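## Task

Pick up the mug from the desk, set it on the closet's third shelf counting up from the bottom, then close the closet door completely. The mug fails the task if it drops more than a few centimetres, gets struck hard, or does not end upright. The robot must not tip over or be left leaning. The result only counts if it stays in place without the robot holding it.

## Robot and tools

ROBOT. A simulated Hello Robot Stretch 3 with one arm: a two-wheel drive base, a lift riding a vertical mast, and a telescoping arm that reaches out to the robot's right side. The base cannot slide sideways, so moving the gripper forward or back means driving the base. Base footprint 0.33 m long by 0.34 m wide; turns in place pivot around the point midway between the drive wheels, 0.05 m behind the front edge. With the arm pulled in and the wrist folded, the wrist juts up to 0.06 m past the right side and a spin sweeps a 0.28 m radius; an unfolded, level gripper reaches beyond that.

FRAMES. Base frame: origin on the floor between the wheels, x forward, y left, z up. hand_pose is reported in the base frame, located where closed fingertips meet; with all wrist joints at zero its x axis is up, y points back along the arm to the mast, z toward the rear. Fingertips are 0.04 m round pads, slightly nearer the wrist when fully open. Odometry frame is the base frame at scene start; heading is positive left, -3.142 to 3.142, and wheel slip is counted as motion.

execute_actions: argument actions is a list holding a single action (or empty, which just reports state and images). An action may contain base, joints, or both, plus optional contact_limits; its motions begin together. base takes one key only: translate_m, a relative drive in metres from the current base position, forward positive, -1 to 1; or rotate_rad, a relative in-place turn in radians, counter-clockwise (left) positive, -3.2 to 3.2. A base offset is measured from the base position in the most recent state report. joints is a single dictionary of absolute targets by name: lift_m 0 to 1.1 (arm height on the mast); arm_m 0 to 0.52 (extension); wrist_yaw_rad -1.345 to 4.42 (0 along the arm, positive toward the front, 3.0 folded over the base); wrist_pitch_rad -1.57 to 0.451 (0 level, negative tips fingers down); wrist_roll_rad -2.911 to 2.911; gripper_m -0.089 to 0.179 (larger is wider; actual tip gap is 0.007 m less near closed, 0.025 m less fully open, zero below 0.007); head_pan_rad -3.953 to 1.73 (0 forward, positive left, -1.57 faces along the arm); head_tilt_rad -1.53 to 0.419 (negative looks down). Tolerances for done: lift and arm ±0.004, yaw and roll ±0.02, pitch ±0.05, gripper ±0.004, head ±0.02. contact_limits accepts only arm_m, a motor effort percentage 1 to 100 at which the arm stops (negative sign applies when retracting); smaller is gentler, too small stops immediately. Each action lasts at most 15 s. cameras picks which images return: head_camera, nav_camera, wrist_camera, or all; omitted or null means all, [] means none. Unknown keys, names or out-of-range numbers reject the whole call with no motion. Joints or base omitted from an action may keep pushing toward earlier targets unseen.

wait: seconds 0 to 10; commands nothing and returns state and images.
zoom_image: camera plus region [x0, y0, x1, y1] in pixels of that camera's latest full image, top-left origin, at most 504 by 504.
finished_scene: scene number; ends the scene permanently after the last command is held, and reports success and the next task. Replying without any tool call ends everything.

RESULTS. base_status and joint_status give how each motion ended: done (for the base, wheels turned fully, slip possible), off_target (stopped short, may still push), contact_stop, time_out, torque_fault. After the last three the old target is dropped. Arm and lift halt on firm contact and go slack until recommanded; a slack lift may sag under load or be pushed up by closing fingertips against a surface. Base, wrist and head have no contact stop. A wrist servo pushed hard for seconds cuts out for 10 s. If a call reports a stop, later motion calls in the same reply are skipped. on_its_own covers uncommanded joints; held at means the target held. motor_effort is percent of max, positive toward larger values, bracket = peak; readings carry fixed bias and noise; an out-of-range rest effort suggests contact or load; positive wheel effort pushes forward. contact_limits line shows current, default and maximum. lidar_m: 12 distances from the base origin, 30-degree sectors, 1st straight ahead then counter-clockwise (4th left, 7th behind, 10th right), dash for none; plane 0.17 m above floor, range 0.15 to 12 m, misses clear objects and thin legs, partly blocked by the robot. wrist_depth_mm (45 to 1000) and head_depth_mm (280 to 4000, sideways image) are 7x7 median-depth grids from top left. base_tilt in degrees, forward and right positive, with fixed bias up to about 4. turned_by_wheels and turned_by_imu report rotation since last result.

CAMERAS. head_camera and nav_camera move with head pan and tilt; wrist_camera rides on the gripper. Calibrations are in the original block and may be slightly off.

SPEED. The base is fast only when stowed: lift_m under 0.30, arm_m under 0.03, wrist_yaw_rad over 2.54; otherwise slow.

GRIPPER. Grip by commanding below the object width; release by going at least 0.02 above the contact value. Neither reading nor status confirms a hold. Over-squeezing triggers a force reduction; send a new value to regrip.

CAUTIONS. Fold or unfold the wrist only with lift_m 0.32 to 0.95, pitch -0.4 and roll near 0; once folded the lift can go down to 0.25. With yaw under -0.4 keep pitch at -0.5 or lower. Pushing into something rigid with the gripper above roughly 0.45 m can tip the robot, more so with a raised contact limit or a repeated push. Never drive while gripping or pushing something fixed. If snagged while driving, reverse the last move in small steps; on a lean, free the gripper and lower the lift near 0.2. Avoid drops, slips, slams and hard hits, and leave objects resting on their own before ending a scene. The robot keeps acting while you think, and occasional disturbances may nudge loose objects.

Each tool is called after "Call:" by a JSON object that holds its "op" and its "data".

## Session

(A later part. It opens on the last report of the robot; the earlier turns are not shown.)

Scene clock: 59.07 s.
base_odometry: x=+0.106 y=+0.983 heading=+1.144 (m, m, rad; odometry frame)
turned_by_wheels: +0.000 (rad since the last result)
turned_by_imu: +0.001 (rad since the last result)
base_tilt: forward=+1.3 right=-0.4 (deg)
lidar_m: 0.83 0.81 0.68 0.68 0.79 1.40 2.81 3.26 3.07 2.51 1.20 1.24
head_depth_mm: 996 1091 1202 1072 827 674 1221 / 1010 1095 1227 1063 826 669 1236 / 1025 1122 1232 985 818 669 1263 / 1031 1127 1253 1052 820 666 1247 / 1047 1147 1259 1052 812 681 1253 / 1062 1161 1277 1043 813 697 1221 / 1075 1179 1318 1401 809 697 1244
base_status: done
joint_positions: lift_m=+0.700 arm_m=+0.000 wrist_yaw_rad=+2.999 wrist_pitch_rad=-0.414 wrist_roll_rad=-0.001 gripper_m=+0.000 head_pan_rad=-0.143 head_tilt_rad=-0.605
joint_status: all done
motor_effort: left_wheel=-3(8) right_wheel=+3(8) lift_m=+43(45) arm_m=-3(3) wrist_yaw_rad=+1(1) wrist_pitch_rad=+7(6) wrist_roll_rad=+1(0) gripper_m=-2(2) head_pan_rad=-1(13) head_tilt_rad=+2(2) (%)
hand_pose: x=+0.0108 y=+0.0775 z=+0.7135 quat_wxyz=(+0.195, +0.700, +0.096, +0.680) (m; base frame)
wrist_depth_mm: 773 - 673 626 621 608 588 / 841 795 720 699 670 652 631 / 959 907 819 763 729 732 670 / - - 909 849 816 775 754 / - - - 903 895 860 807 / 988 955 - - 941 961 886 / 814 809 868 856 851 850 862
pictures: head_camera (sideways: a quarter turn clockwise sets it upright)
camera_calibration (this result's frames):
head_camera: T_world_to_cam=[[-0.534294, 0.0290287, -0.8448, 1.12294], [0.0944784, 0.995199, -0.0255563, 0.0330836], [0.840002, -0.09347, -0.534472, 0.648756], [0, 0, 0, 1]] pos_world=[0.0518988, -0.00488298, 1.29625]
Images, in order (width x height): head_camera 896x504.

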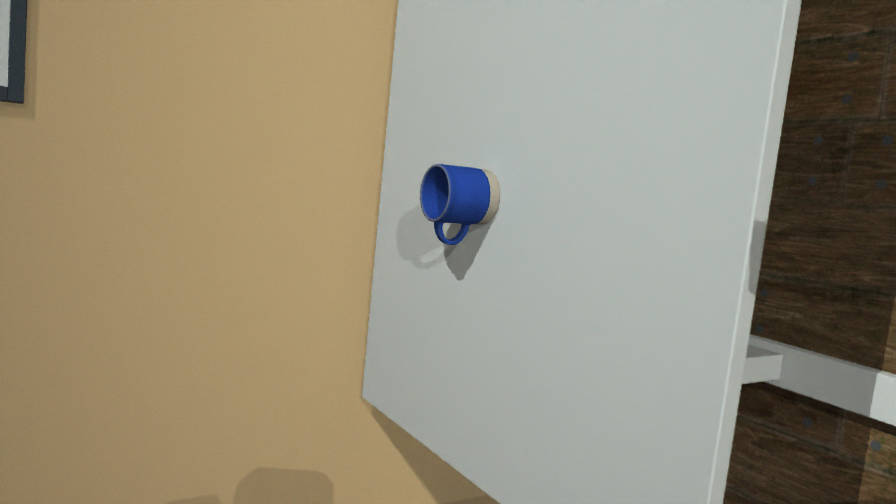

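Call:
{"op": "execute_actions", "data": {"actions": [{"base":{"rotate_rad":1.37},"joints":{"lift_m":0.82,"head_pan_rad":-1.57,"head_tilt_rad":-0.65}}], "cameras": []}}

Call:
{"op": "execute_actions", "data": {"actions": [{"joints":{"wrist_yaw_rad":0,"wrist_pitch_rad":0.02,"gripper_m":0.17,"arm_m":0.15,"lift_m":0.76}}]}}

Scene clock: 62.90 s.
base_odometry: x=+0.106 y=+0.983 heading=+2.514 (m, m, rad; odometry frame)
turned_by_wheels: +1.370 (rad since the last result)
turned_by_imu: +1.354 (rad since the last result)
base_tilt: forward=+1.3 right=-0.4 (deg)
lidar_m: 0.68 0.72 1.06 2.81 3.05 3.15 3.09 1.20 1.27 0.85 0.83 0.69
head_depth_mm: 1014 1112 1223 1005 789 669 1302 / 1018 1121 1228 1005 790 669 1299 / 1027 1136 1237 964 786 682 1268 / 1042 1144 1240 958 782 681 1268 / 1046 1148 1247 993 780 698 1285 / 1052 1162 1258 985 781 693 1197 / 1065 1171 1306 986 775 1337 1229
base_status: done
joint_positions: lift_m=+0.820 arm_m=+0.000 wrist_yaw_rad=+2.999 wrist_pitch_rad=-0.414 wrist_roll_rad=-0.001 gripper_m=+0.000 head_pan_rad=-1.563 head_tilt_rad=-0.642
joint_status: all done
motor_effort: left_wheel=-3(7) right_wheel=+3(7) lift_m=+44(44) arm_m=-3(3) wrist_yaw_rad=+1(1) wrist_pitch_rad=+6(7) wrist_roll_rad=+0(0) gripper_m=-2(3) head_pan_rad=-3(24) head_tilt_rad=-3(11) (%)
hand_pose: x=+0.0108 y=+0.0774 z=+0.8334 quat_wxyz=(+0.195, +0.700, +0.096, +0.680) (m; base frame)
wrist_depth_mm: - - - - - - 735 / - - - - - - 731 / - - - - - - 732 / - - - - - - 730 / - - - - - - 727 / - - - - - - 720 / 933 958 940 943 960 - 714
pictures: none
No camera images: the call's "cameras" was empty. Leave "cameras" out to get every camera's image.

Scene clock: 65.40 s.
base_odometry: x=+0.106 y=+0.983 heading=+2.514 (m, m, rad; odometry frame)
turned_by_wheels: +0.000 (rad since the last result)
turned_by_imu: +0.000 (rad since the last result)
base_tilt: forward=+1.4 right=-0.4 (deg)
lidar_m: 0.68 0.72 1.06 2.81 3.04 3.15 3.08 1.20 1.27 0.85 0.83 0.69
head_depth_mm: 1010 1108 1226 1012 791 684 - / 1017 1118 1228 1007 789 - 1194 / 1029 1129 1230 965 816 - 1204 / 1042 1140 1237 957 834 680 1200 / 1041 1156 1243 991 782 698 1237 / 1054 1159 1253 981 780 694 1199 / 1061 1170 1293 976 775 1341 1222
base_status: not commanded
joint_positions: lift_m=+0.760 arm_m=+0.150 wrist_yaw_rad=+0.002 wrist_pitch_rad=-0.004 wrist_roll_rad=-0.001 gripper_m=+0.170 head_pan_rad=-1.563 head_tilt_rad=-0.642
joint_status: all done
motor_effort: left_wheel=-3(3) right_wheel=+3(2) lift_m=+35(40) arm_m=+4(4) wrist_yaw_rad=-3(5) wrist_pitch_rad=+11(13) wrist_roll_rad=+1(1) gripper_m=+0(93) head_pan_rad=-2(3) head_tilt_rad=-3(4) (%)
hand_pose: x=-0.0208 y=-0.5509 z=+0.8736 quat_wxyz=(+0.708, +0.003, -0.707, -0.001) (m; base frame)
wrist_depth_mm: 713 862 832 783 774 737 705 / 730 869 824 802 784 780 734 / 720 874 853 801 800 783 744 / 723 906 854 853 824 813 753 / 739 667 611 485 656 705 721 / 414 386 420 425 441 454 468 / 292 307 314 322 330 322 347
pictures: head_camera (sideways: a quarter turn clockwise sets it upright), nav_camera (sideways: a quarter turn counterclockwise sets it upright), wrist_camera
camera_calibration (this result's frames):
head_camera: T_world_to_cam=[[-0.0517755, 0.56367, -0.824376, 1.09337], [0.998094, 0.0569585, -0.0237404, 0.0252062], [0.0335734, -0.824034, -0.565545, 0.694103], [0, 0, 0, 1]] pos_world=[0.00814808, -0.04577, 1.29449]
nav_camera: T_world_to_cam=[[0.00883441, -0.607377, 0.794365, -0.988448], [-0.998347, -0.0504798, -0.0274943, 0.0896563], [0.0567988, -0.792808, -0.606819, 0.742071], [0, 0, 0, 1]] pos_world=[0.0560917, -0.00751526, 1.23796]
wrist_camera: T_world_to_cam=[[-0.999205, -0.0101406, 0.0385588, -0.057274], [-0.0397758, 0.187114, -0.981533, 0.988686], [0.00273846, -0.982286, -0.187368, -0.210911], [0, 0, 0, 1]] pos_world=[-0.0173251, -0.392753, 0.933118]
Images, in order (width x height): head_camera 896x504, nav_camera 672x504, wrist_camera 644x364.

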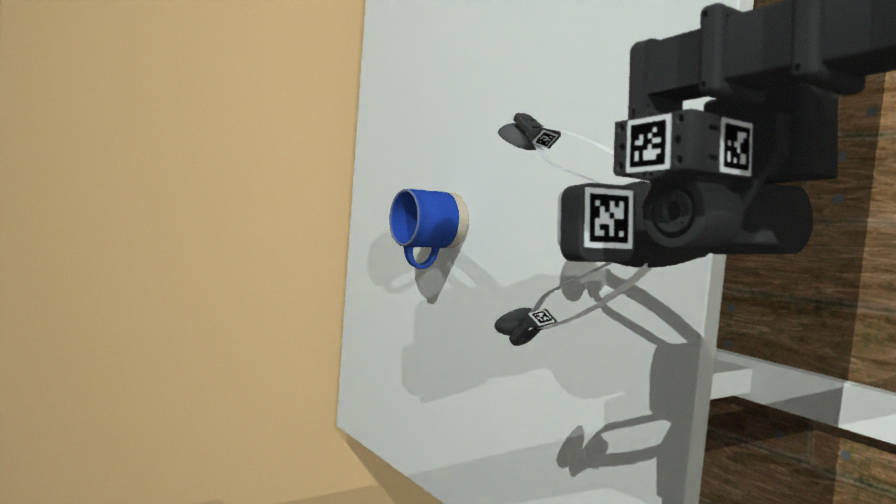

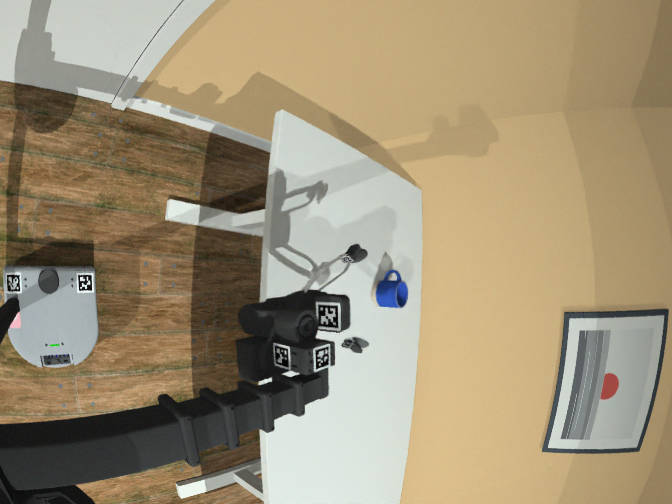

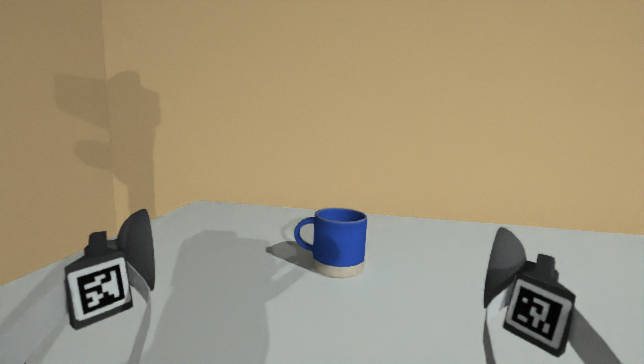

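Call:
{"op": "execute_actions", "data": {"actions": [{"base":{"translate_m":-0.19},"joints":{"wrist_yaw_rad":0.5,"arm_m":0.39,"lift_m":0.69}}]}}

Scene clock: 68.80 s.
base_odometry: x=+0.260 y=+0.872 heading=+2.514 (m, m, rad; odometry frame)
turned_by_wheels: +0.000 (rad since the last result)
turned_by_imu: +0.000 (rad since the last result)
base_tilt: forward=+1.3 right=-0.5 (deg)
lidar_m: 0.87 0.92 1.35 2.81 3.06 2.95 2.89 1.05 1.26 1.23 0.90 0.88
head_depth_mm: 1006 1108 1214 1004 793 652 1285 / 1008 1119 1212 1005 815 - 1239 / 1023 1120 1235 1037 743 666 1242 / 1027 1137 1240 1037 738 661 1232 / 1032 1141 1230 957 778 680 1232 / 1042 1152 1240 962 776 678 1234 / 1041 1171 1245 977 773 693 1222
base_status: done
joint_positions: lift_m=+0.690 arm_m=+0.390 wrist_yaw_rad=+0.499 wrist_pitch_rad=-0.003 wrist_roll_rad=-0.001 gripper_m=+0.170 head_pan_rad=-1.563 head_tilt_rad=-0.642
joint_status: all done
motor_effort: left_wheel=-3(8) right_wheel=+1(2) lift_m=+35(35) arm_m=+4(5) wrist_yaw_rad=+1(3) wrist_pitch_rad=+11(10) wrist_roll_rad=+0(0) gripper_m=+1(1) head_pan_rad=-2(2) head_tilt_rad=-3(4) (%)
hand_pose: x=+0.1011 y=-0.7597 z=+0.8039 quat_wxyz=(+0.686, +0.176, -0.684, +0.173) (m; base frame)
wrist_depth_mm: 614 747 813 673 579 507 433 / 628 764 874 700 586 500 443 / 626 756 906 704 606 519 453 / 649 749 870 682 599 522 458 / 386 431 418 240 432 501 455 / 288 260 283 249 296 301 316 / 196 210 214 217 223 217 233
pictures: head_camera (sideways: a quarter turn clockwise sets it upright), nav_camera (sideways: a quarter turn counterclockwise sets it upright), wrist_camera
camera_calibration (this result's frames):
head_camera: T_world_to_cam=[[-0.05175, 0.563687, -0.824366, 1.09335], [0.998097, 0.0569135, -0.0237396, 0.0252051], [0.0335358, -0.824026, -0.565559, 0.694122], [0, 0, 0, 1]] pos_world=[0.008146, -0.0457699, 1.29449]
nav_camera: T_world_to_cam=[[0.00880685, -0.607391, 0.794354, -0.988435], [-0.998349, -0.0504339, -0.027495, 0.0896573], [0.0567626, -0.7928, -0.606832, 0.742089], [0, 0, 0, 1]] pos_world=[0.0560914, -0.00751645, 1.23796]
wrist_camera: T_world_to_cam=[[-0.873845, -0.484672, 0.0385675, -0.30807], [-0.123523, 0.144585, -0.981752, 0.940543], [0.470252, -0.862663, -0.186213, -0.386775], [0, 0, 0, 1]] pos_world=[0.0288546, -0.618958, 0.863239]
Images, in order (width x height): head_camera 896x504, nav_camera 672x504, wrist_camera 644x364.

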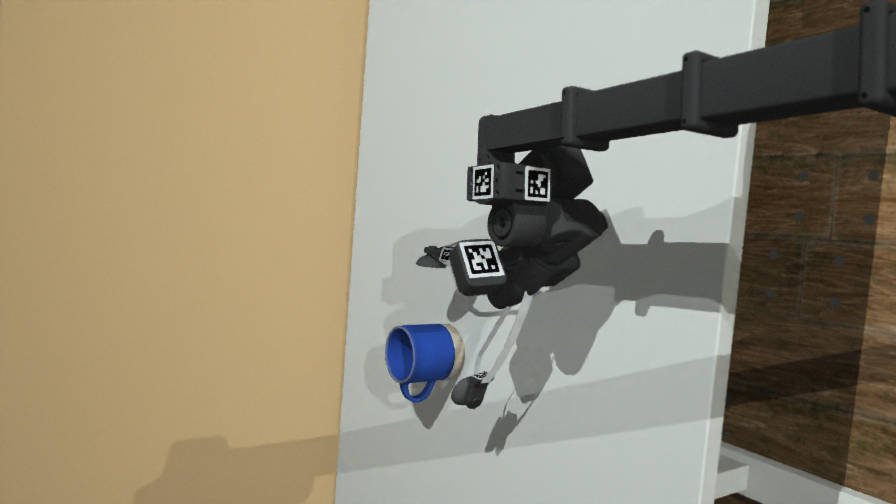

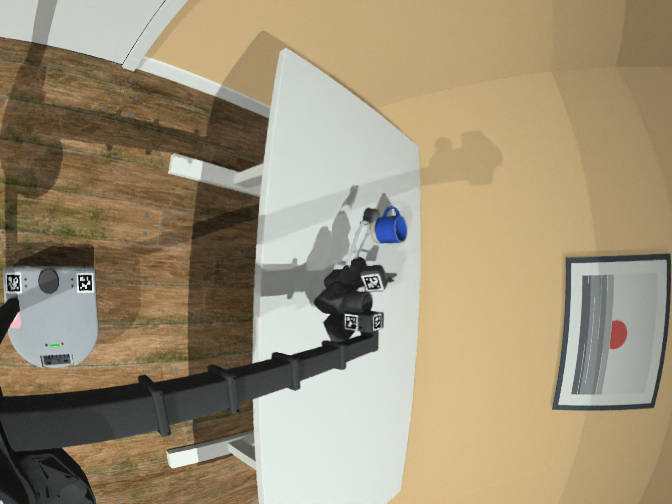

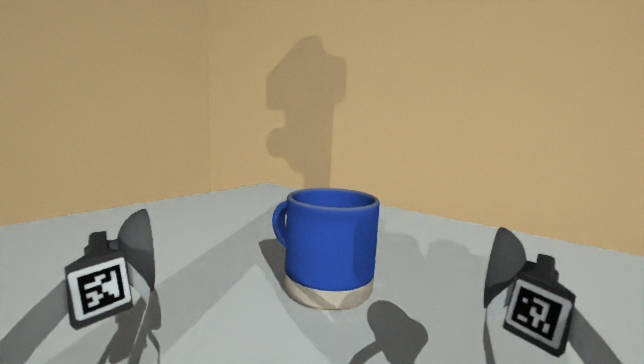

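Call:
{"op": "execute_actions", "data": {"actions": [{"base":{"translate_m":0.05},"joints":{"arm_m":0.505,"lift_m":0.658}}]}}

Scene clock: 71.03 s.
base_odometry: x=+0.219 y=+0.901 heading=+2.514 (m, m, rad; odometry frame)
turned_by_wheels: +0.000 (rad since the last result)
turned_by_imu: +0.000 (rad since the last result)
base_tilt: forward=+1.4 right=-0.3 (deg)
lidar_m: 0.82 0.87 1.28 2.81 3.05 3.01 2.93 1.09 1.26 1.23 0.88 0.83
head_depth_mm: 1003 1102 1208 1003 789 652 1281 / 1016 1121 1223 1003 814 - - / 1019 1122 1231 1086 766 665 1238 / 1025 1130 1233 1081 764 681 1228 / 1034 1142 1242 937 780 678 1233 / 1045 1154 1249 981 776 695 1228 / 1051 1167 1262 978 771 694 1207
base_status: done
joint_positions: lift_m=+0.658 arm_m=+0.505 wrist_yaw_rad=+0.499 wrist_pitch_rad=-0.003 wrist_roll_rad=-0.001 gripper_m=+0.170 head_pan_rad=-1.563 head_tilt_rad=-0.642
joint_status: all done
motor_effort: left_wheel=-3(3) right_wheel=+1(7) lift_m=+35(35) arm_m=+4(6) wrist_yaw_rad=+1(1) wrist_pitch_rad=+11(11) wrist_roll_rad=+1(1) gripper_m=+0(0) head_pan_rad=-1(0) head_tilt_rad=-3(4) (%)
hand_pose: x=+0.1011 y=-0.8747 z=+0.7719 quat_wxyz=(+0.686, +0.176, -0.684, +0.173) (m; base frame)
wrist_depth_mm: 572 676 674 568 472 405 360 / 587 703 717 571 484 412 363 / 591 714 736 596 498 423 370 / 588 700 505 180 484 428 374 / 301 338 122 107 316 369 367 / 221 203 126 112 219 234 246 / 153 163 130 115 165 168 181
pictures: head_camera (sideways: a quarter turn clockwise sets it upright), nav_camera (sideways: a quarter turn counterclockwise sets it upright), wrist_camera
camera_calibration (this result's frames):
head_camera: T_world_to_cam=[[-0.0517475, 0.563693, -0.824362, 1.09335], [0.998097, 0.0569091, -0.0237392, 0.0252046], [0.033532, -0.824022, -0.565565, 0.69413], [0, 0, 0, 1]] pos_world=[0.00814579, -0.0457699, 1.29449]
nav_camera: T_world_to_cam=[[0.00880415, -0.607397, 0.79435, -0.988429], [-0.998349, -0.0504292, -0.0274953, 0.0896577], [0.056759, -0.792796, -0.606838, 0.742096], [0, 0, 0, 1]] pos_world=[0.0560914, -0.0075162, 1.23796]
wrist_camera: T_world_to_cam=[[-0.873813, -0.484729, 0.0385678, -0.36261], [-0.123524, 0.14456, -0.981756, 0.925733], [0.470311, -0.862635, -0.186194, -0.491937], [0, 0, 0, 1]] pos_world=[0.0288598, -0.733954, 0.831233]
Images, in order (width x height): head_camera 896x504, nav_camera 672x504, wrist_camera 644x364.

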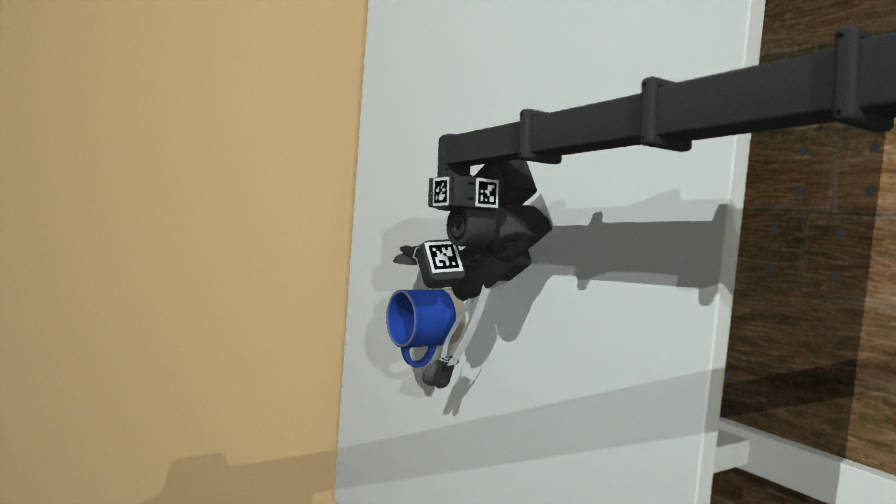

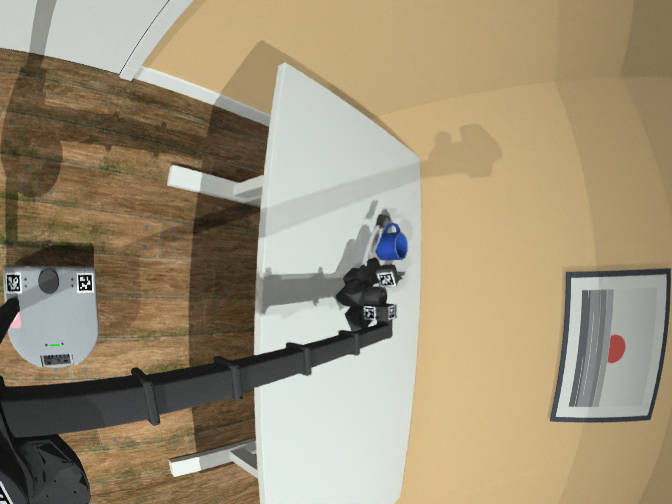

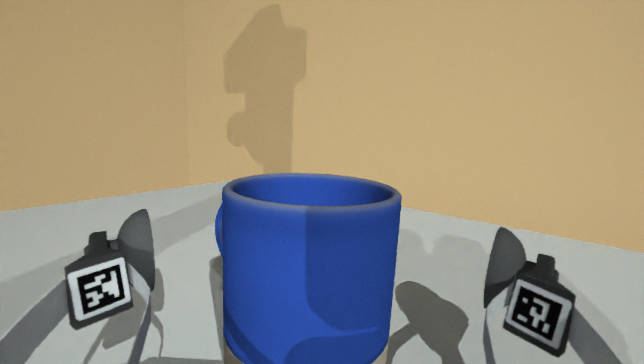

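Call:
{"op": "execute_actions", "data": {"actions": [{"joints":{"arm_m":0.495,"lift_m":0.646,"gripper_m":0.12}}], "cameras": []}}

Call:
{"op": "execute_actions", "data": {"actions": [{"joints":{"gripper_m":0.0}}], "cameras": []}}

Call:
{"op": "execute_actions", "data": {"actions": [{"joints":{"lift_m":0.69}}]}}

Scene clock: 72.17 s.
base_odometry: x=+0.219 y=+0.901 heading=+2.514 (m, m, rad; odometry frame)
turned_by_wheels: +0.000 (rad since the last result)
turned_by_imu: +0.000 (rad since the last result)
base_tilt: forward=+1.3 right=-0.4 (deg)
lidar_m: 0.82 0.87 1.28 2.80 3.05 3.01 2.94 1.09 1.26 1.24 0.87 0.83
head_depth_mm: 1002 1109 1212 1004 788 653 1274 / 1013 1113 1231 1004 814 - - / 1023 1124 1228 1077 763 665 1236 / 1025 1135 1233 1077 759 680 1238 / 1035 1139 1243 936 781 678 1223 / 1038 1151 1248 984 780 693 1229 / 1055 1157 1266 988 773 692 1196
base_status: not commanded
joint_positions: lift_m=+0.651 arm_m=+0.495 wrist_yaw_rad=+0.498 wrist_pitch_rad=+0.022 wrist_roll_rad=-0.001 gripper_m=+0.120 head_pan_rad=-1.563 head_tilt_rad=-0.642
joint_status: lift_m contact_stop (moved -0.007 of -0.012); the others done
on_its_own: lift_m is slack since a contact_stop, until your next command for it (your +0.646 is given up)
motor_effort: left_wheel=-3(5) right_wheel=+2(6) lift_m=+38(38) arm_m=-4(5) wrist_yaw_rad=+2(3) wrist_pitch_rad=-1(10) wrist_roll_rad=+1(1) gripper_m=+0(93) head_pan_rad=-2(3) head_tilt_rad=-4(4) (%)
hand_pose: x=+0.1012 y=-0.8658 z=+0.7717 quat_wxyz=(+0.684, +0.167, -0.687, +0.182) (m; base frame)
wrist_depth_mm: 572 696 711 570 484 421 369 / 580 704 706 591 488 423 372 / 585 717 731 594 498 428 374 / 609 701 693 188 499 442 385 / 313 354 134 116 139 398 378 / 212 230 137 119 209 256 251 / 168 164 151 122 166 170 183
pictures: none
No camera images: the call's "cameras" was empty. Leave "cameras" out to get every camera's image.

not run: a stop came earlier in this reply.

not run: a stop came earlier in this reply.

Call:
{"op": "execute_actions", "data": {"actions": [{"joints":{"gripper_m":0.0,"lift_m":0.657}}], "cameras": []}}

Call:
{"op": "execute_actions", "data": {"actions": [{"joints":{"lift_m":0.70}}]}}

Scene clock: 73.97 s.
base_odometry: x=+0.219 y=+0.901 heading=+2.514 (m, m, rad; odometry frame)
turned_by_wheels: +0.000 (rad since the last result)
turned_by_imu: +0.000 (rad since the last result)
base_tilt: forward=+1.4 right=-0.4 (deg)
lidar_m: 0.82 0.87 1.28 2.80 3.05 2.99 2.94 1.09 1.26 1.23 0.88 0.83
head_depth_mm: 1008 1101 1211 1009 791 651 1272 / 1014 1122 1226 994 814 - - / 1022 1122 1235 1076 762 667 1237 / 1028 1131 1232 1079 758 682 1230 / 1035 1149 1231 934 781 679 1235 / 1044 1162 1251 983 778 693 1234 / 1054 1160 1256 977 775 693 1209
base_status: not commanded
joint_positions: lift_m=+0.657 arm_m=+0.495 wrist_yaw_rad=+0.498 wrist_pitch_rad=+0.005 wrist_roll_rad=-0.001 gripper_m=+0.001 head_pan_rad=-1.563 head_tilt_rad=-0.642
joint_status: all done
motor_effort: left_wheel=-2(3) right_wheel=+1(2) lift_m=+43(47) arm_m=-3(4) wrist_yaw_rad=+2(2) wrist_pitch_rad=+6(8) wrist_roll_rad=+1(1) gripper_m=-28(99) head_pan_rad=-1(2) head_tilt_rad=-3(5) (%)
hand_pose: x=+0.1011 y=-0.8654 z=+0.7729 quat_wxyz=(+0.685, +0.173, -0.685, +0.176) (m; base frame)
wrist_depth_mm: 565 704 716 565 482 418 365 / 587 715 709 593 494 421 369 / 597 726 738 590 503 429 376 / 594 701 680 186 492 434 379 / 308 314 126 112 128 372 375 / 210 215 125 115 125 242 249 / 160 165 151 119 166 179 182
pictures: none
No camera images: the call's "cameras" was empty. Leave "cameras" out to get every camera's image.

Scene clock: 75.17 s.
base_odometry: x=+0.219 y=+0.901 heading=+2.514 (m, m, rad; odometry frame)
turned_by_wheels: +0.000 (rad since the last result)
turned_by_imu: +0.000 (rad since the last result)
base_tilt: forward=+1.3 right=-0.4 (deg)
lidar_m: 0.82 0.87 1.28 2.80 3.05 2.99 2.93 1.09 1.26 1.23 0.88 0.83
head_depth_mm: 1006 1105 1212 1007 791 661 1283 / 1012 1121 1221 1041 - - 1237 / 1021 1117 1236 - 782 662 1240 / 1025 1141 1232 - 783 679 1239 / 1040 1149 1233 916 783 677 1223 / 1043 1154 1252 984 776 693 1229 / 1052 1163 1258 983 773 693 1207
base_status: not commanded
joint_positions: lift_m=+0.700 arm_m=+0.495 wrist_yaw_rad=+0.498 wrist_pitch_rad=-0.023 wrist_roll_rad=-0.001 gripper_m=+0.008 head_pan_rad=-1.563 head_tilt_rad=-0.642
joint_status: all done
on_its_own: gripper_m is held at +0.007, not at your +0.000, by its stall guard, which is still easing
motor_effort: left_wheel=-2(2) right_wheel=+1(1) lift_m=+46(49) arm_m=-3(3) wrist_yaw_rad=+2(2) wrist_pitch_rad=+20(20) wrist_roll_rad=+0(1) gripper_m=-23(28) head_pan_rad=+0(2) head_tilt_rad=-4(3) (%)
hand_pose: x=+0.1008 y=-0.8648 z=+0.8086 quat_wxyz=(+0.688, +0.182, -0.683, +0.167) (m; base frame)
wrist_depth_mm: 564 675 718 565 484 410 361 / 583 717 707 583 493 420 370 / 603 721 749 591 502 432 375 / 597 742 762 186 491 432 382 / 383 393 126 113 129 433 387 / 270 277 125 115 125 309 316 / 209 216 199 119 214 231 236
pictures: head_camera (sideways: a quarter turn clockwise sets it upright), nav_camera (sideways: a quarter turn counterclockwise sets it upright), wrist_camera
camera_calibration (this result's frames):
head_camera: T_world_to_cam=[[-0.0517481, 0.563771, -0.824309, 1.09328], [0.998097, 0.0569113, -0.0237346, 0.0251986], [0.0335316, -0.823968, -0.565643, 0.694231], [0, 0, 0, 1]] pos_world=[0.00814578, -0.0457692, 1.29449]
nav_camera: T_world_to_cam=[[0.00880473, -0.607472, 0.794292, -0.988354], [-0.998349, -0.0504266, -0.0274994, 0.089663], [0.0567585, -0.792739, -0.606913, 0.742194], [0, 0, 0, 1]] pos_world=[0.0560913, -0.00751016, 1.23795]
wrist_camera: T_world_to_cam=[[-0.87365, -0.485032, 0.038454, -0.359699], [-0.132539, 0.161197, -0.977982, 0.972513], [0.468154, -0.859511, -0.205115, -0.458164], [0, 0, 0, 1]] pos_world=[0.0291364, -0.725029, 0.870956]
Images, in order (width x height): head_camera 896x504, nav_camera 672x504, wrist_camera 644x364.

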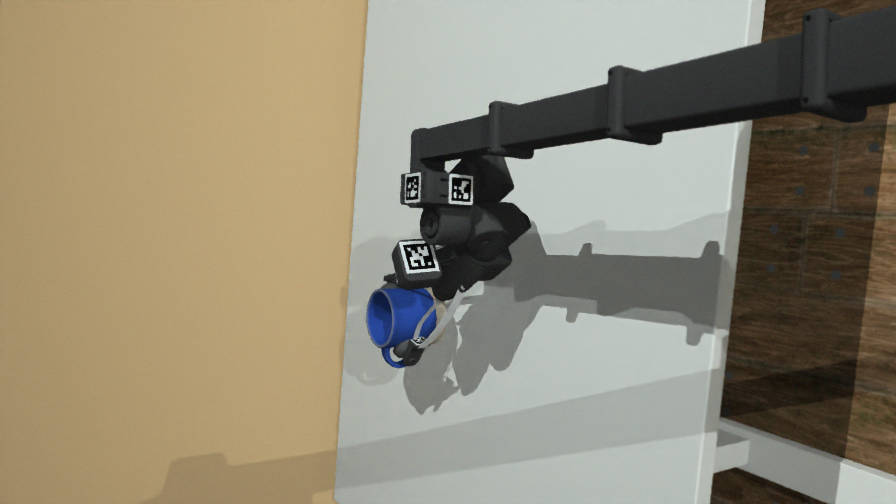

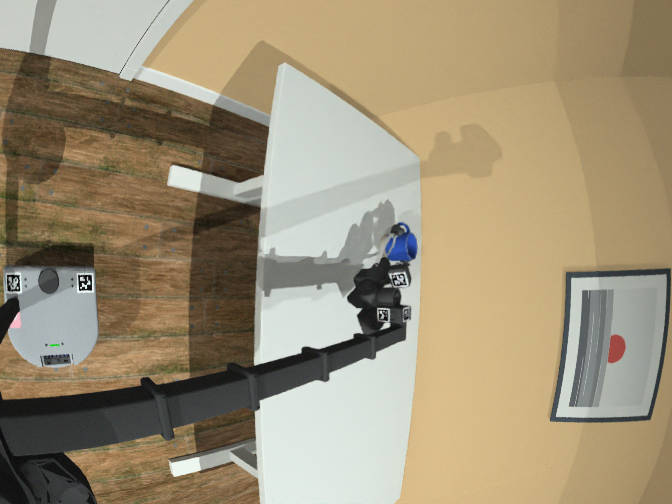

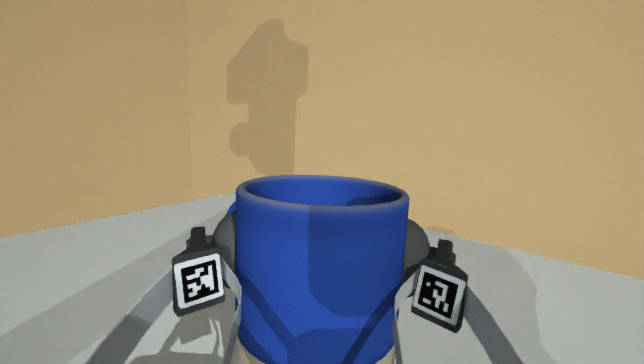

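Call:
{"op": "execute_actions", "data": {"actions": [{"base":{"rotate_rad":0.6},"joints":{"arm_m":0,"wrist_yaw_rad":2.6,"gripper_m":0.018,"wrist_pitch_rad":0.05,"lift_m":0.72}}], "cameras": []}}

Call:
{"op": "execute_actions", "data": {"actions": [{"base":{"rotate_rad":1.11},"joints":{"lift_m":0.295,"head_pan_rad":0}}], "cameras": []}}

Call:
{"op": "execute_actions", "data": {"actions": [{"base":{"translate_m":1}}], "cameras": []}}

Call:
{"op": "execute_actions", "data": {"actions": [{"base":{"translate_m":1}}]}}

Scene clock: 80.23 s.
base_odometry: x=+0.219 y=+0.901 heading=+3.114 (m, m, rad; odometry frame)
turned_by_wheels: +0.600 (rad since the last result)
turned_by_imu: +0.593 (rad since the last result)
base_tilt: forward=+1.4 right=-0.4 (deg)
lidar_m: 0.89 1.40 2.81 3.11 2.97 2.95 1.09 1.24 1.23 0.88 0.82 0.82
head_depth_mm: 1088 1173 1250 1008 789 652 1219 / 1156 1260 1334 1004 790 683 1248 / 1213 1334 1483 992 785 1350 1248 / 1104 1232 1382 995 784 1449 1226 / 998 1085 1216 1282 859 1453 1228 / 903 980 1073 1184 1303 1406 1228 / 823 892 968 1056 1176 1292 1229
base_status: done
joint_positions: lift_m=+0.720 arm_m=+0.000 wrist_yaw_rad=+2.598 wrist_pitch_rad=-0.001 wrist_roll_rad=-0.001 gripper_m=+0.022 head_pan_rad=-1.563 head_tilt_rad=-0.642
joint_status: wrist_pitch_rad off_target (ended at -0.001, target +0.050); gripper_m off_target (ended at +0.022, target +0.018); the others done
motor_effort: left_wheel=-3(9) right_wheel=+2(10) lift_m=+46(48) arm_m=-3(5) wrist_yaw_rad=+2(12) wrist_pitch_rad=+23(25) wrist_roll_rad=+1(1) gripper_m=-21(31) head_pan_rad=-2(3) head_tilt_rad=-4(4) (%)
hand_pose: x=+0.1112 y=+0.0741 z=+0.8342 quat_wxyz=(+0.190, +0.681, -0.189, +0.682) (m; base frame)
wrist_depth_mm: - - - - - - - / - - - - - - - / - - - - - - - / - - - 186 - - - / - - 127 113 129 - - / - - 126 116 126 - - / - - - 119 - - -
pictures: none
No camera images: the call's "cameras" was empty. Leave "cameras" out to get every camera's image.

Scene clock: 84.93 s.
base_odometry: x=+0.219 y=+0.901 heading=-2.059 (m, m, rad; odometry frame)
turned_by_wheels: +1.110 (rad since the last result)
turned_by_imu: +1.097 (rad since the last result)
base_tilt: forward=+1.5 right=-0.2 (deg)
lidar_m: 2.81 3.19 2.95 2.75 1.48 1.24 0.91 0.88 0.82 0.82 0.93 1.54
head_depth_mm: 2842 3167 3074 2260 1787 1450 1241 / 2389 3099 2921 2202 1781 1463 1234 / 2935 3131 2828 2252 1784 1465 1248 / 2560 2819 2907 2220 1758 1443 1234 / 2507 2742 2945 2217 1752 1449 1233 / 2548 2780 3005 2211 1749 1447 1236 / 2579 2886 2946 2205 1733 1433 1220
base_status: done
joint_positions: lift_m=+0.295 arm_m=+0.000 wrist_yaw_rad=+2.598 wrist_pitch_rad=+0.000 wrist_roll_rad=-0.001 gripper_m=+0.022 head_pan_rad=-0.007 head_tilt_rad=-0.642
joint_status: all done
motor_effort: left_wheel=-3(11) right_wheel=+3(6) lift_m=+38(43) arm_m=-3(3) wrist_yaw_rad=+2(2) wrist_pitch_rad=+23(23) wrist_roll_rad=+1(1) gripper_m=-21(21) head_pan_rad=+3(23) head_tilt_rad=-4(3) (%)
hand_pose: x=+0.1112 y=+0.0741 z=+0.4096 quat_wxyz=(+0.190, +0.681, -0.189, +0.682) (m; base frame)
wrist_depth_mm: - - - - - - - / - - - - - - - / - - - - - - - / - - - 185 - - - / - - 127 112 129 - - / 877 914 125 116 127 - - / 659 673 625 120 653 725 747
pictures: none
No camera images: the call's "cameras" was empty. Leave "cameras" out to get every camera's image.

Scene clock: 90.00 s.
base_odometry: x=-0.250 y=+0.018 heading=-2.060 (m, m, rad; odometry frame)
turned_by_wheels: +0.000 (rad since the last result)
turned_by_imu: +0.003 (rad since the last result)
base_tilt: forward=+1.4 right=-0.3 (deg)
lidar_m: 1.82 2.07 2.74 2.73 2.66 1.83 1.87 1.23 1.05 1.05 1.18 1.83
head_depth_mm: 1485 2177 2491 2275 1765 1458 1239 / 1556 1669 1817 2020 1772 1456 1240 / 2156 2375 2635 2144 1772 1455 1241 / 1681 1849 2078 2107 1754 1451 1239 / 1633 1825 2026 2163 1745 1448 1231 / 1682 1854 2079 2188 1742 1450 1224 / 1684 1878 2092 2196 1740 1439 1227
base_status: done
joint_positions: lift_m=+0.295 arm_m=+0.000 wrist_yaw_rad=+2.599 wrist_pitch_rad=+0.000 wrist_roll_rad=-0.001 gripper_m=+0.022 head_pan_rad=-0.007 head_tilt_rad=-0.643
joint_status: not commanded
motor_effort: left_wheel=-3(8) right_wheel=+3(7) lift_m=+38(38) arm_m=-3(3) wrist_yaw_rad=+1(2) wrist_pitch_rad=+23(23) wrist_roll_rad=+1(1) gripper_m=-21(21) head_pan_rad=+2(3) head_tilt_rad=-4(4) (%)
hand_pose: x=+0.1110 y=+0.0742 z=+0.4096 quat_wxyz=(+0.190, +0.681, -0.189, +0.682) (m; base frame)
wrist_depth_mm: - - - - - - - / - - - - - - - / - - - - - - - / - - - 186 - - - / - - 127 113 129 - - / 866 900 125 116 127 - - / 673 693 625 120 678 723 756
pictures: none
No camera images: the call's "cameras" was empty. Leave "cameras" out to get every camera's image.

Scene clock: 95.07 s.
base_odometry: x=-0.720 y=-0.865 heading=-2.060 (m, m, rad; odometry frame)
turned_by_wheels: +0.000 (rad since the last result)
turned_by_imu: +0.003 (rad since the last result)
base_tilt: forward=+1.4 right=-0.4 (deg)
lidar_m: 0.92 1.02 1.59 2.52 2.85 2.74 2.79 1.50 1.26 1.26 1.42 0.85
head_depth_mm: 1229 1405 1305 1363 1014 1172 1244 / 1263 1414 1551 1524 1771 1392 1229 / 1284 1442 1613 1570 1775 1457 1230 / 767 853 952 1104 1276 1394 1232 / 770 853 954 1084 1240 1388 1231 / 787 871 983 1109 1288 1418 1232 / 804 888 1007 1144 1329 1446 1230
base_status: done
joint_positions: lift_m=+0.295 arm_m=+0.000 wrist_yaw_rad=+2.599 wrist_pitch_rad=+0.000 wrist_roll_rad=-0.001 gripper_m=+0.022 head_pan_rad=-0.007 head_tilt_rad=-0.643
joint_status: not commanded
motor_effort: left_wheel=-3(11) right_wheel=+3(7) lift_m=+38(38) arm_m=-3(3) wrist_yaw_rad=+1(1) wrist_pitch_rad=+23(23) wrist_roll_rad=+1(1) gripper_m=-22(21) head_pan_rad=+2(2) head_tilt_rad=-4(3) (%)
hand_pose: x=+0.1110 y=+0.0742 z=+0.4096 quat_wxyz=(+0.190, +0.681, -0.189, +0.682) (m; base frame)
wrist_depth_mm: - - - - - 971 735 / - - - - - 910 747 / - - - - - 964 734 / - - - 186 - - 733 / - - 127 113 129 - 746 / 848 907 126 116 126 894 759 / 675 676 629 120 674 736 696
pictures: head_camera (sideways: a quarter turn clockwise sets it upright), nav_camera (sideways: a quarter turn counterclockwise sets it upright), wrist_camera
camera_calibration (this result's frames):
head_camera: T_world_to_cam=[[-0.565273, -0.0434924, -0.823757, 1.09569], [-0.0423324, 0.998823, -0.0236865, 0.0314825], [0.823817, 0.0214823, -0.566449, 0.690458], [0, 0, 0, 1]] pos_world=[0.051887, 0.00137627, 1.29444]
nav_camera: T_world_to_cam=[[0.608312, -0.0000851769, 0.793698, -0.991236], [0.0357946, -0.99898, -0.0275411, 0.083409], [0.79289, 0.0451637, -0.607688, 0.738712], [0, 0, 0, 1]] pos_world=[0.0142779, 0.0498765, 1.23795]
wrist_camera: T_world_to_cam=[[0.85957, -0.509557, 0.0386255, -0.0706141], [-0.0608804, -0.177159, -0.982297, 0.451199], [0.507379, 0.842002, -0.183303, 0.122708], [0, 0, 0, 1]] pos_world=[0.0259074, -0.0593681, 0.468431]
Images, in order (width x height): head_camera 896x504, nav_camera 672x504, wrist_camera 644x364.

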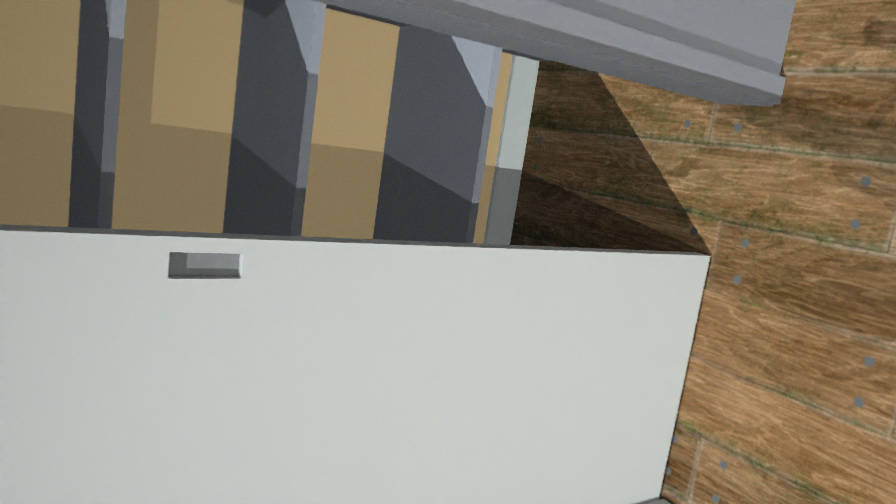

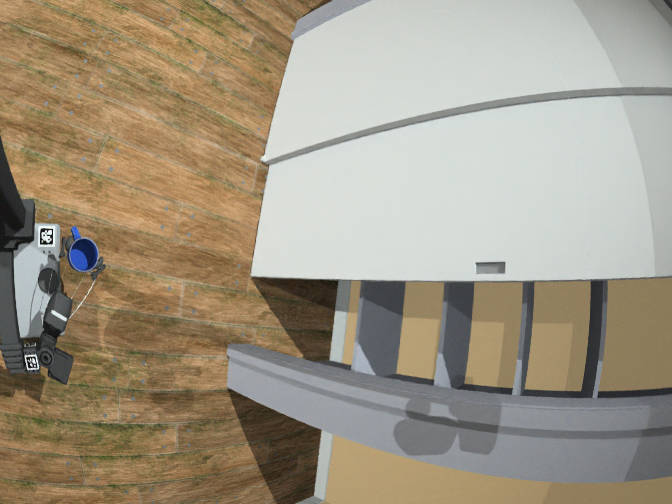

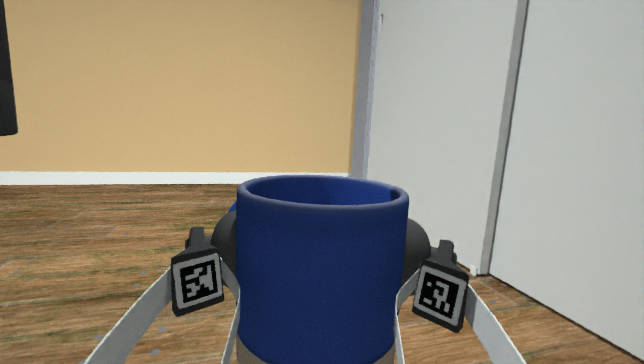

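Call:
{"op": "execute_actions", "data": {"actions": [{"base":{"translate_m":0.38},"joints":{"lift_m":0.75}}], "cameras": []}}

Call:
{"op": "execute_actions", "data": {"actions": [{"base":{"rotate_rad":1.36},"joints":{"lift_m":1.1,"wrist_yaw_rad":0,"head_pan_rad":-1.57,"head_tilt_rad":-0.3}}]}}

Scene clock: 100.13 s.
base_odometry: x=-0.898 y=-1.200 heading=-2.060 (m, m, rad; odometry frame)
turned_by_wheels: +0.000 (rad since the last result)
turned_by_imu: +0.001 (rad since the last result)
base_tilt: forward=+1.4 right=-0.4 (deg)
lidar_m: 0.54 0.60 0.90 2.44 2.75 3.12 2.96 1.60 1.34 1.33 0.56 0.51
head_depth_mm: 948 1053 1100 1312 1158 1424 1217 / 971 1076 1101 1308 1144 1460 1241 / 987 1099 1091 1350 1178 1449 1227 / 425 469 534 602 703 856 1072 / 434 481 536 607 700 829 1014 / 444 492 551 626 725 865 1068 / 453 503 565 647 754 900 1128
base_status: done
joint_positions: lift_m=+0.750 arm_m=+0.000 wrist_yaw_rad=+2.599 wrist_pitch_rad=+0.000 wrist_roll_rad=-0.001 gripper_m=+0.022 head_pan_rad=-0.007 head_tilt_rad=-0.643
joint_status: all done
motor_effort: left_wheel=-3(8) right_wheel=+3(6) lift_m=+46(48) arm_m=-3(3) wrist_yaw_rad=+1(1) wrist_pitch_rad=+23(23) wrist_roll_rad=+1(1) gripper_m=-21(21) head_pan_rad=+3(2) head_tilt_rad=-4(3) (%)
hand_pose: x=+0.1110 y=+0.0742 z=+0.8643 quat_wxyz=(+0.190, +0.681, -0.189, +0.682) (m; base frame)
wrist_depth_mm: - - - - 749 558 423 / - - - - 781 570 427 / - - - - 779 557 422 / - - - 187 798 562 428 / - - 127 113 129 572 427 / - - 126 116 127 556 428 / - - - 119 745 535 427
pictures: none
No camera images: the call's "cameras" was empty. Leave "cameras" out to get every camera's image.

Scene clock: 104.13 s.
base_odometry: x=-0.898 y=-1.200 heading=-0.700 (m, m, rad; odometry frame)
turned_by_wheels: +1.360 (rad since the last result)
turned_by_imu: +1.344 (rad since the last result)
base_tilt: forward=+1.2 right=-0.4 (deg)
lidar_m: 2.44 2.54 3.50 3.13 1.89 1.38 1.34 1.39 0.51 0.54 0.55 0.76
head_depth_mm: 1016 944 1063 - - - - / 1017 1072 - - - - - / 1018 1077 - - - - - / 1019 1077 1109 335 - 1277 1035 / 1025 1076 1121 1183 1020 1268 1030 / 434 457 478 500 538 560 596 / 432 453 476 501 530 562 598
base_status: done
joint_positions: lift_m=+1.100 arm_m=+0.000 wrist_yaw_rad=+0.002 wrist_pitch_rad=+0.000 wrist_roll_rad=-0.001 gripper_m=+0.022 head_pan_rad=-1.563 head_tilt_rad=-0.310
joint_status: all done
motor_effort: left_wheel=-3(8) right_wheel=+2(7) lift_m=+46(48) arm_m=-3(3) wrist_yaw_rad=-2(6) wrist_pitch_rad=+23(23) wrist_roll_rad=+1(1) gripper_m=-22(22) head_pan_rad=-3(25) head_tilt_rad=+4(28) (%)
hand_pose: x=-0.0209 y=-0.4014 z=+1.2143 quat_wxyz=(+0.708, +0.001, -0.707, +0.000) (m; base frame)
wrist_depth_mm: 272 268 519 581 576 518 249 / 281 279 719 891 845 552 245 / 291 286 936 942 908 546 244 / 297 295 291 186 767 533 240 / 306 306 127 113 129 527 236 / 317 311 125 116 127 347 233 / 328 326 321 119 631 326 235
pictures: head_camera (sideways: a quarter turn clockwise sets it upright), nav_camera (sideways: a quarter turn counterclockwise sets it upright), wrist_camera
camera_calibration (this result's frames):
head_camera: T_world_to_cam=[[-0.04949, 0.264146, -0.963212, 1.27449], [0.998169, 0.0466611, -0.03849, 0.0444216], [0.0347776, -0.963353, -0.265972, 0.304266], [0, 0, 0, 1]] pos_world=[0.00815276, -0.0456097, 1.31024]
nav_camera: T_world_to_cam=[[0.00661294, -0.315272, 0.948978, -1.1901], [-0.998288, -0.0572367, -0.0120588, 0.0695693], [0.0581182, -0.947274, -0.315111, 0.362492], [0, 0, 0, 1]] pos_world=[0.0562529, -0.0278456, 1.24445]
wrist_camera: T_world_to_cam=[[-0.999208, -0.00952664, 0.0386275, -0.0688484], [-0.0397192, 0.183059, -0.982299, 1.29442], [0.00228691, -0.983056, -0.183292, -0.00557775], [0, 0, 0, 1]] pos_world=[-0.0173678, -0.243094, 1.27315]
Images, in order (width x height): head_camera 896x504, nav_camera 672x504, wrist_camera 644x364.

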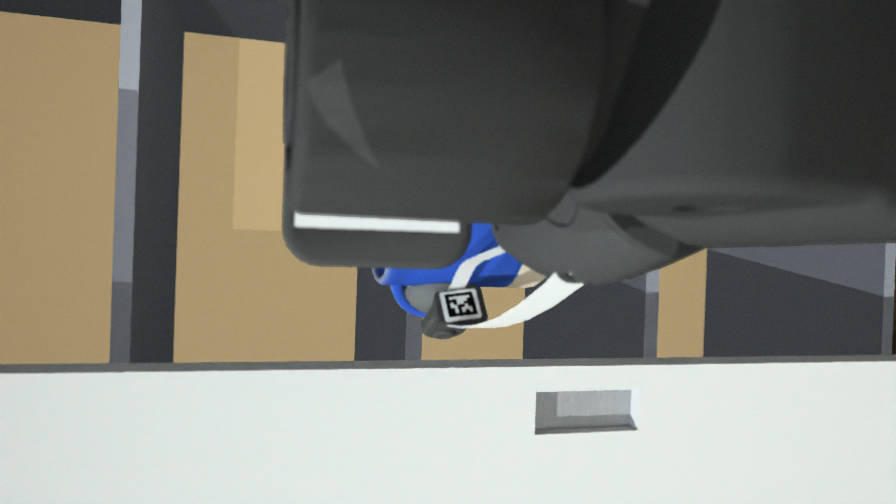

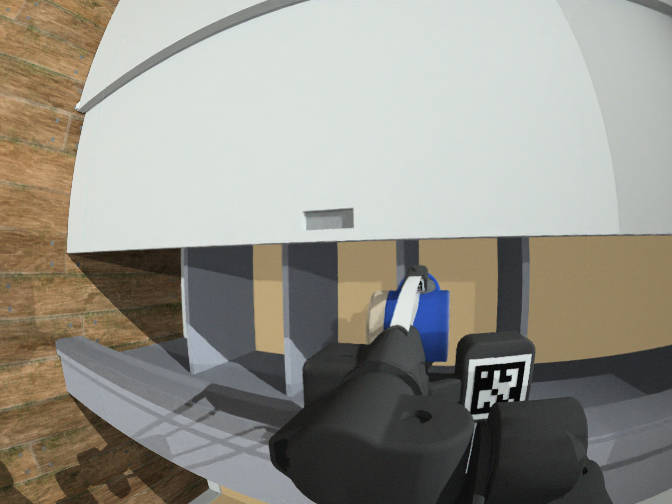

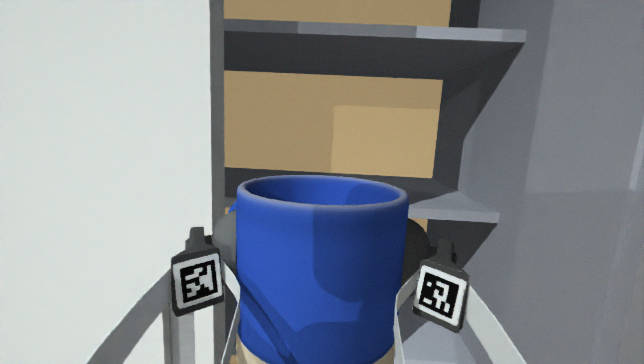

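Call:
{"op": "execute_actions", "data": {"actions": [{"base":{"translate_m":-0.025},"joints":{"arm_m":0.33}}]}}

Scene clock: 107.83 s.
base_odometry: x=-0.918 y=-1.184 heading=-0.700 (m, m, rad; odometry frame)
turned_by_wheels: +0.000 (rad since the last result)
turned_by_imu: +0.000 (rad since the last result)
base_tilt: forward=+1.3 right=-0.4 (deg)
lidar_m: 1.85 2.56 3.51 3.59 1.85 1.36 1.31 1.36 0.50 0.54 0.55 0.76
head_depth_mm: 1008 920 972 885 922 849 608 / 1018 978 - 1196 1048 1234 1042 / 1013 1071 - 1210 1040 1290 1038 / 1021 1073 1104 1200 1032 1273 1031 / 1025 1084 1122 1197 1020 1264 1027 / 1014 872 506 521 544 570 608 / 432 453 476 501 533 562 597
base_status: done
joint_positions: lift_m=+1.100 arm_m=+0.330 wrist_yaw_rad=+0.001 wrist_pitch_rad=+0.000 wrist_roll_rad=-0.001 gripper_m=+0.022 head_pan_rad=-1.563 head_tilt_rad=-0.310
joint_status: all done
motor_effort: left_wheel=-3(8) right_wheel=+2(4) lift_m=+46(46) arm_m=+4(5) wrist_yaw_rad=-1(2) wrist_pitch_rad=+23(23) wrist_roll_rad=+1(1) gripper_m=-22(21) head_pan_rad=-2(3) head_tilt_rad=+4(4) (%)
hand_pose: x=-0.0213 y=-0.7310 z=+1.2143 quat_wxyz=(+0.708, +0.001, -0.707, +0.000) (m; base frame)
wrist_depth_mm: 535 518 497 472 457 434 333 / 624 619 611 602 594 511 331 / 629 639 641 610 611 504 325 / 622 634 626 186 616 498 324 / 345 359 127 113 130 420 319 / 259 255 126 116 126 280 284 / 619 639 410 120 239 312 236
pictures: head_camera (sideways: a quarter turn clockwise sets it upright), nav_camera (sideways: a quarter turn counterclockwise sets it upright), wrist_camera
camera_calibration (this result's frames):
head_camera: T_world_to_cam=[[-0.0494315, 0.264034, -0.963246, 1.27454], [0.998179, 0.0464386, -0.038495, 0.044428], [0.0345678, -0.963395, -0.265849, 0.304107], [0, 0, 0, 1]] pos_world=[0.00814281, -0.0456091, 1.31025]
nav_camera: T_world_to_cam=[[0.00654327, -0.315152, 0.949019, -1.19016], [-0.9983, -0.0570206, -0.0120525, 0.0695611], [0.0579119, -0.947327, -0.31499, 0.362336], [0, 0, 0, 1]] pos_world=[0.0562469, -0.0278639, 1.24445]
wrist_camera: T_world_to_cam=[[-0.999221, -0.00807648, 0.0386274, -0.0712994], [-0.0394533, 0.183116, -0.982299, 1.35478], [0.000860225, -0.983058, -0.183292, -0.329551], [0, 0, 0, 1]] pos_world=[-0.0175099, -0.572625, 1.27315]
Images, in order (width x height): head_camera 896x504, nav_camera 672x504, wrist_camera 644x364.

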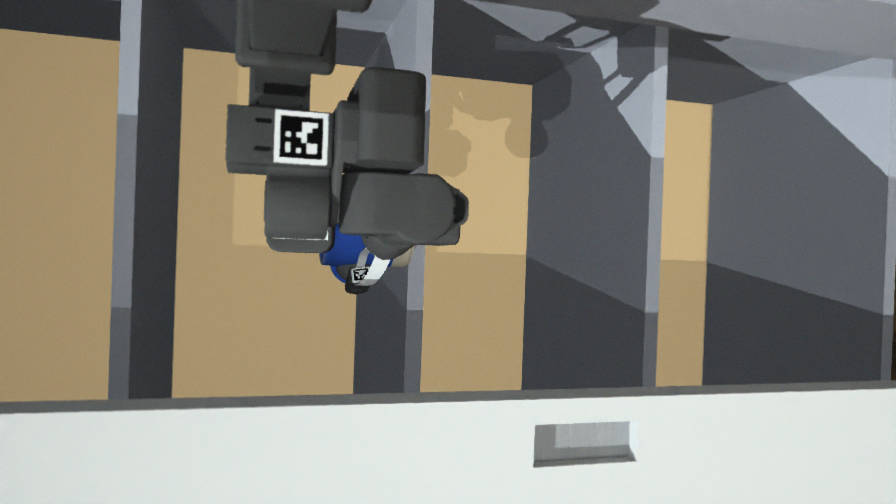

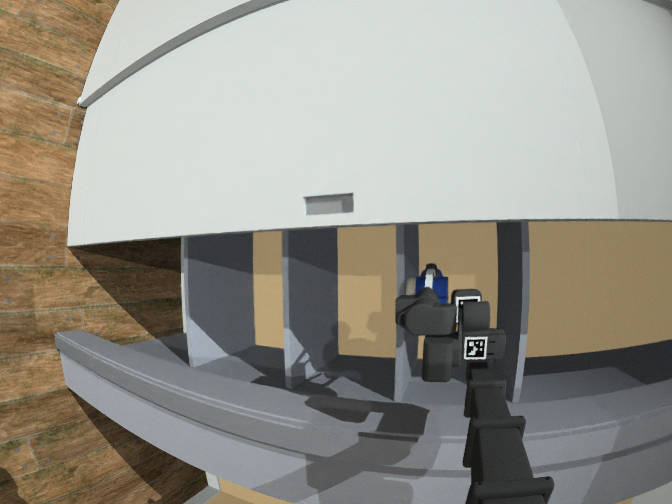

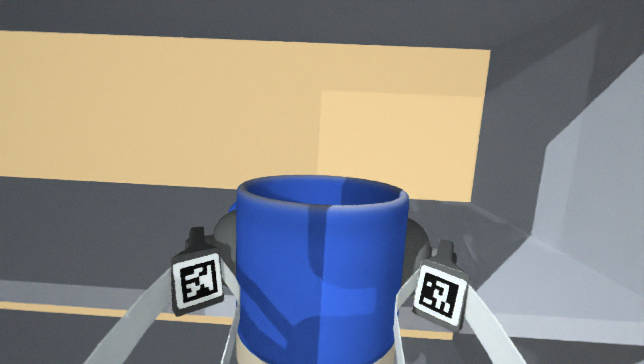

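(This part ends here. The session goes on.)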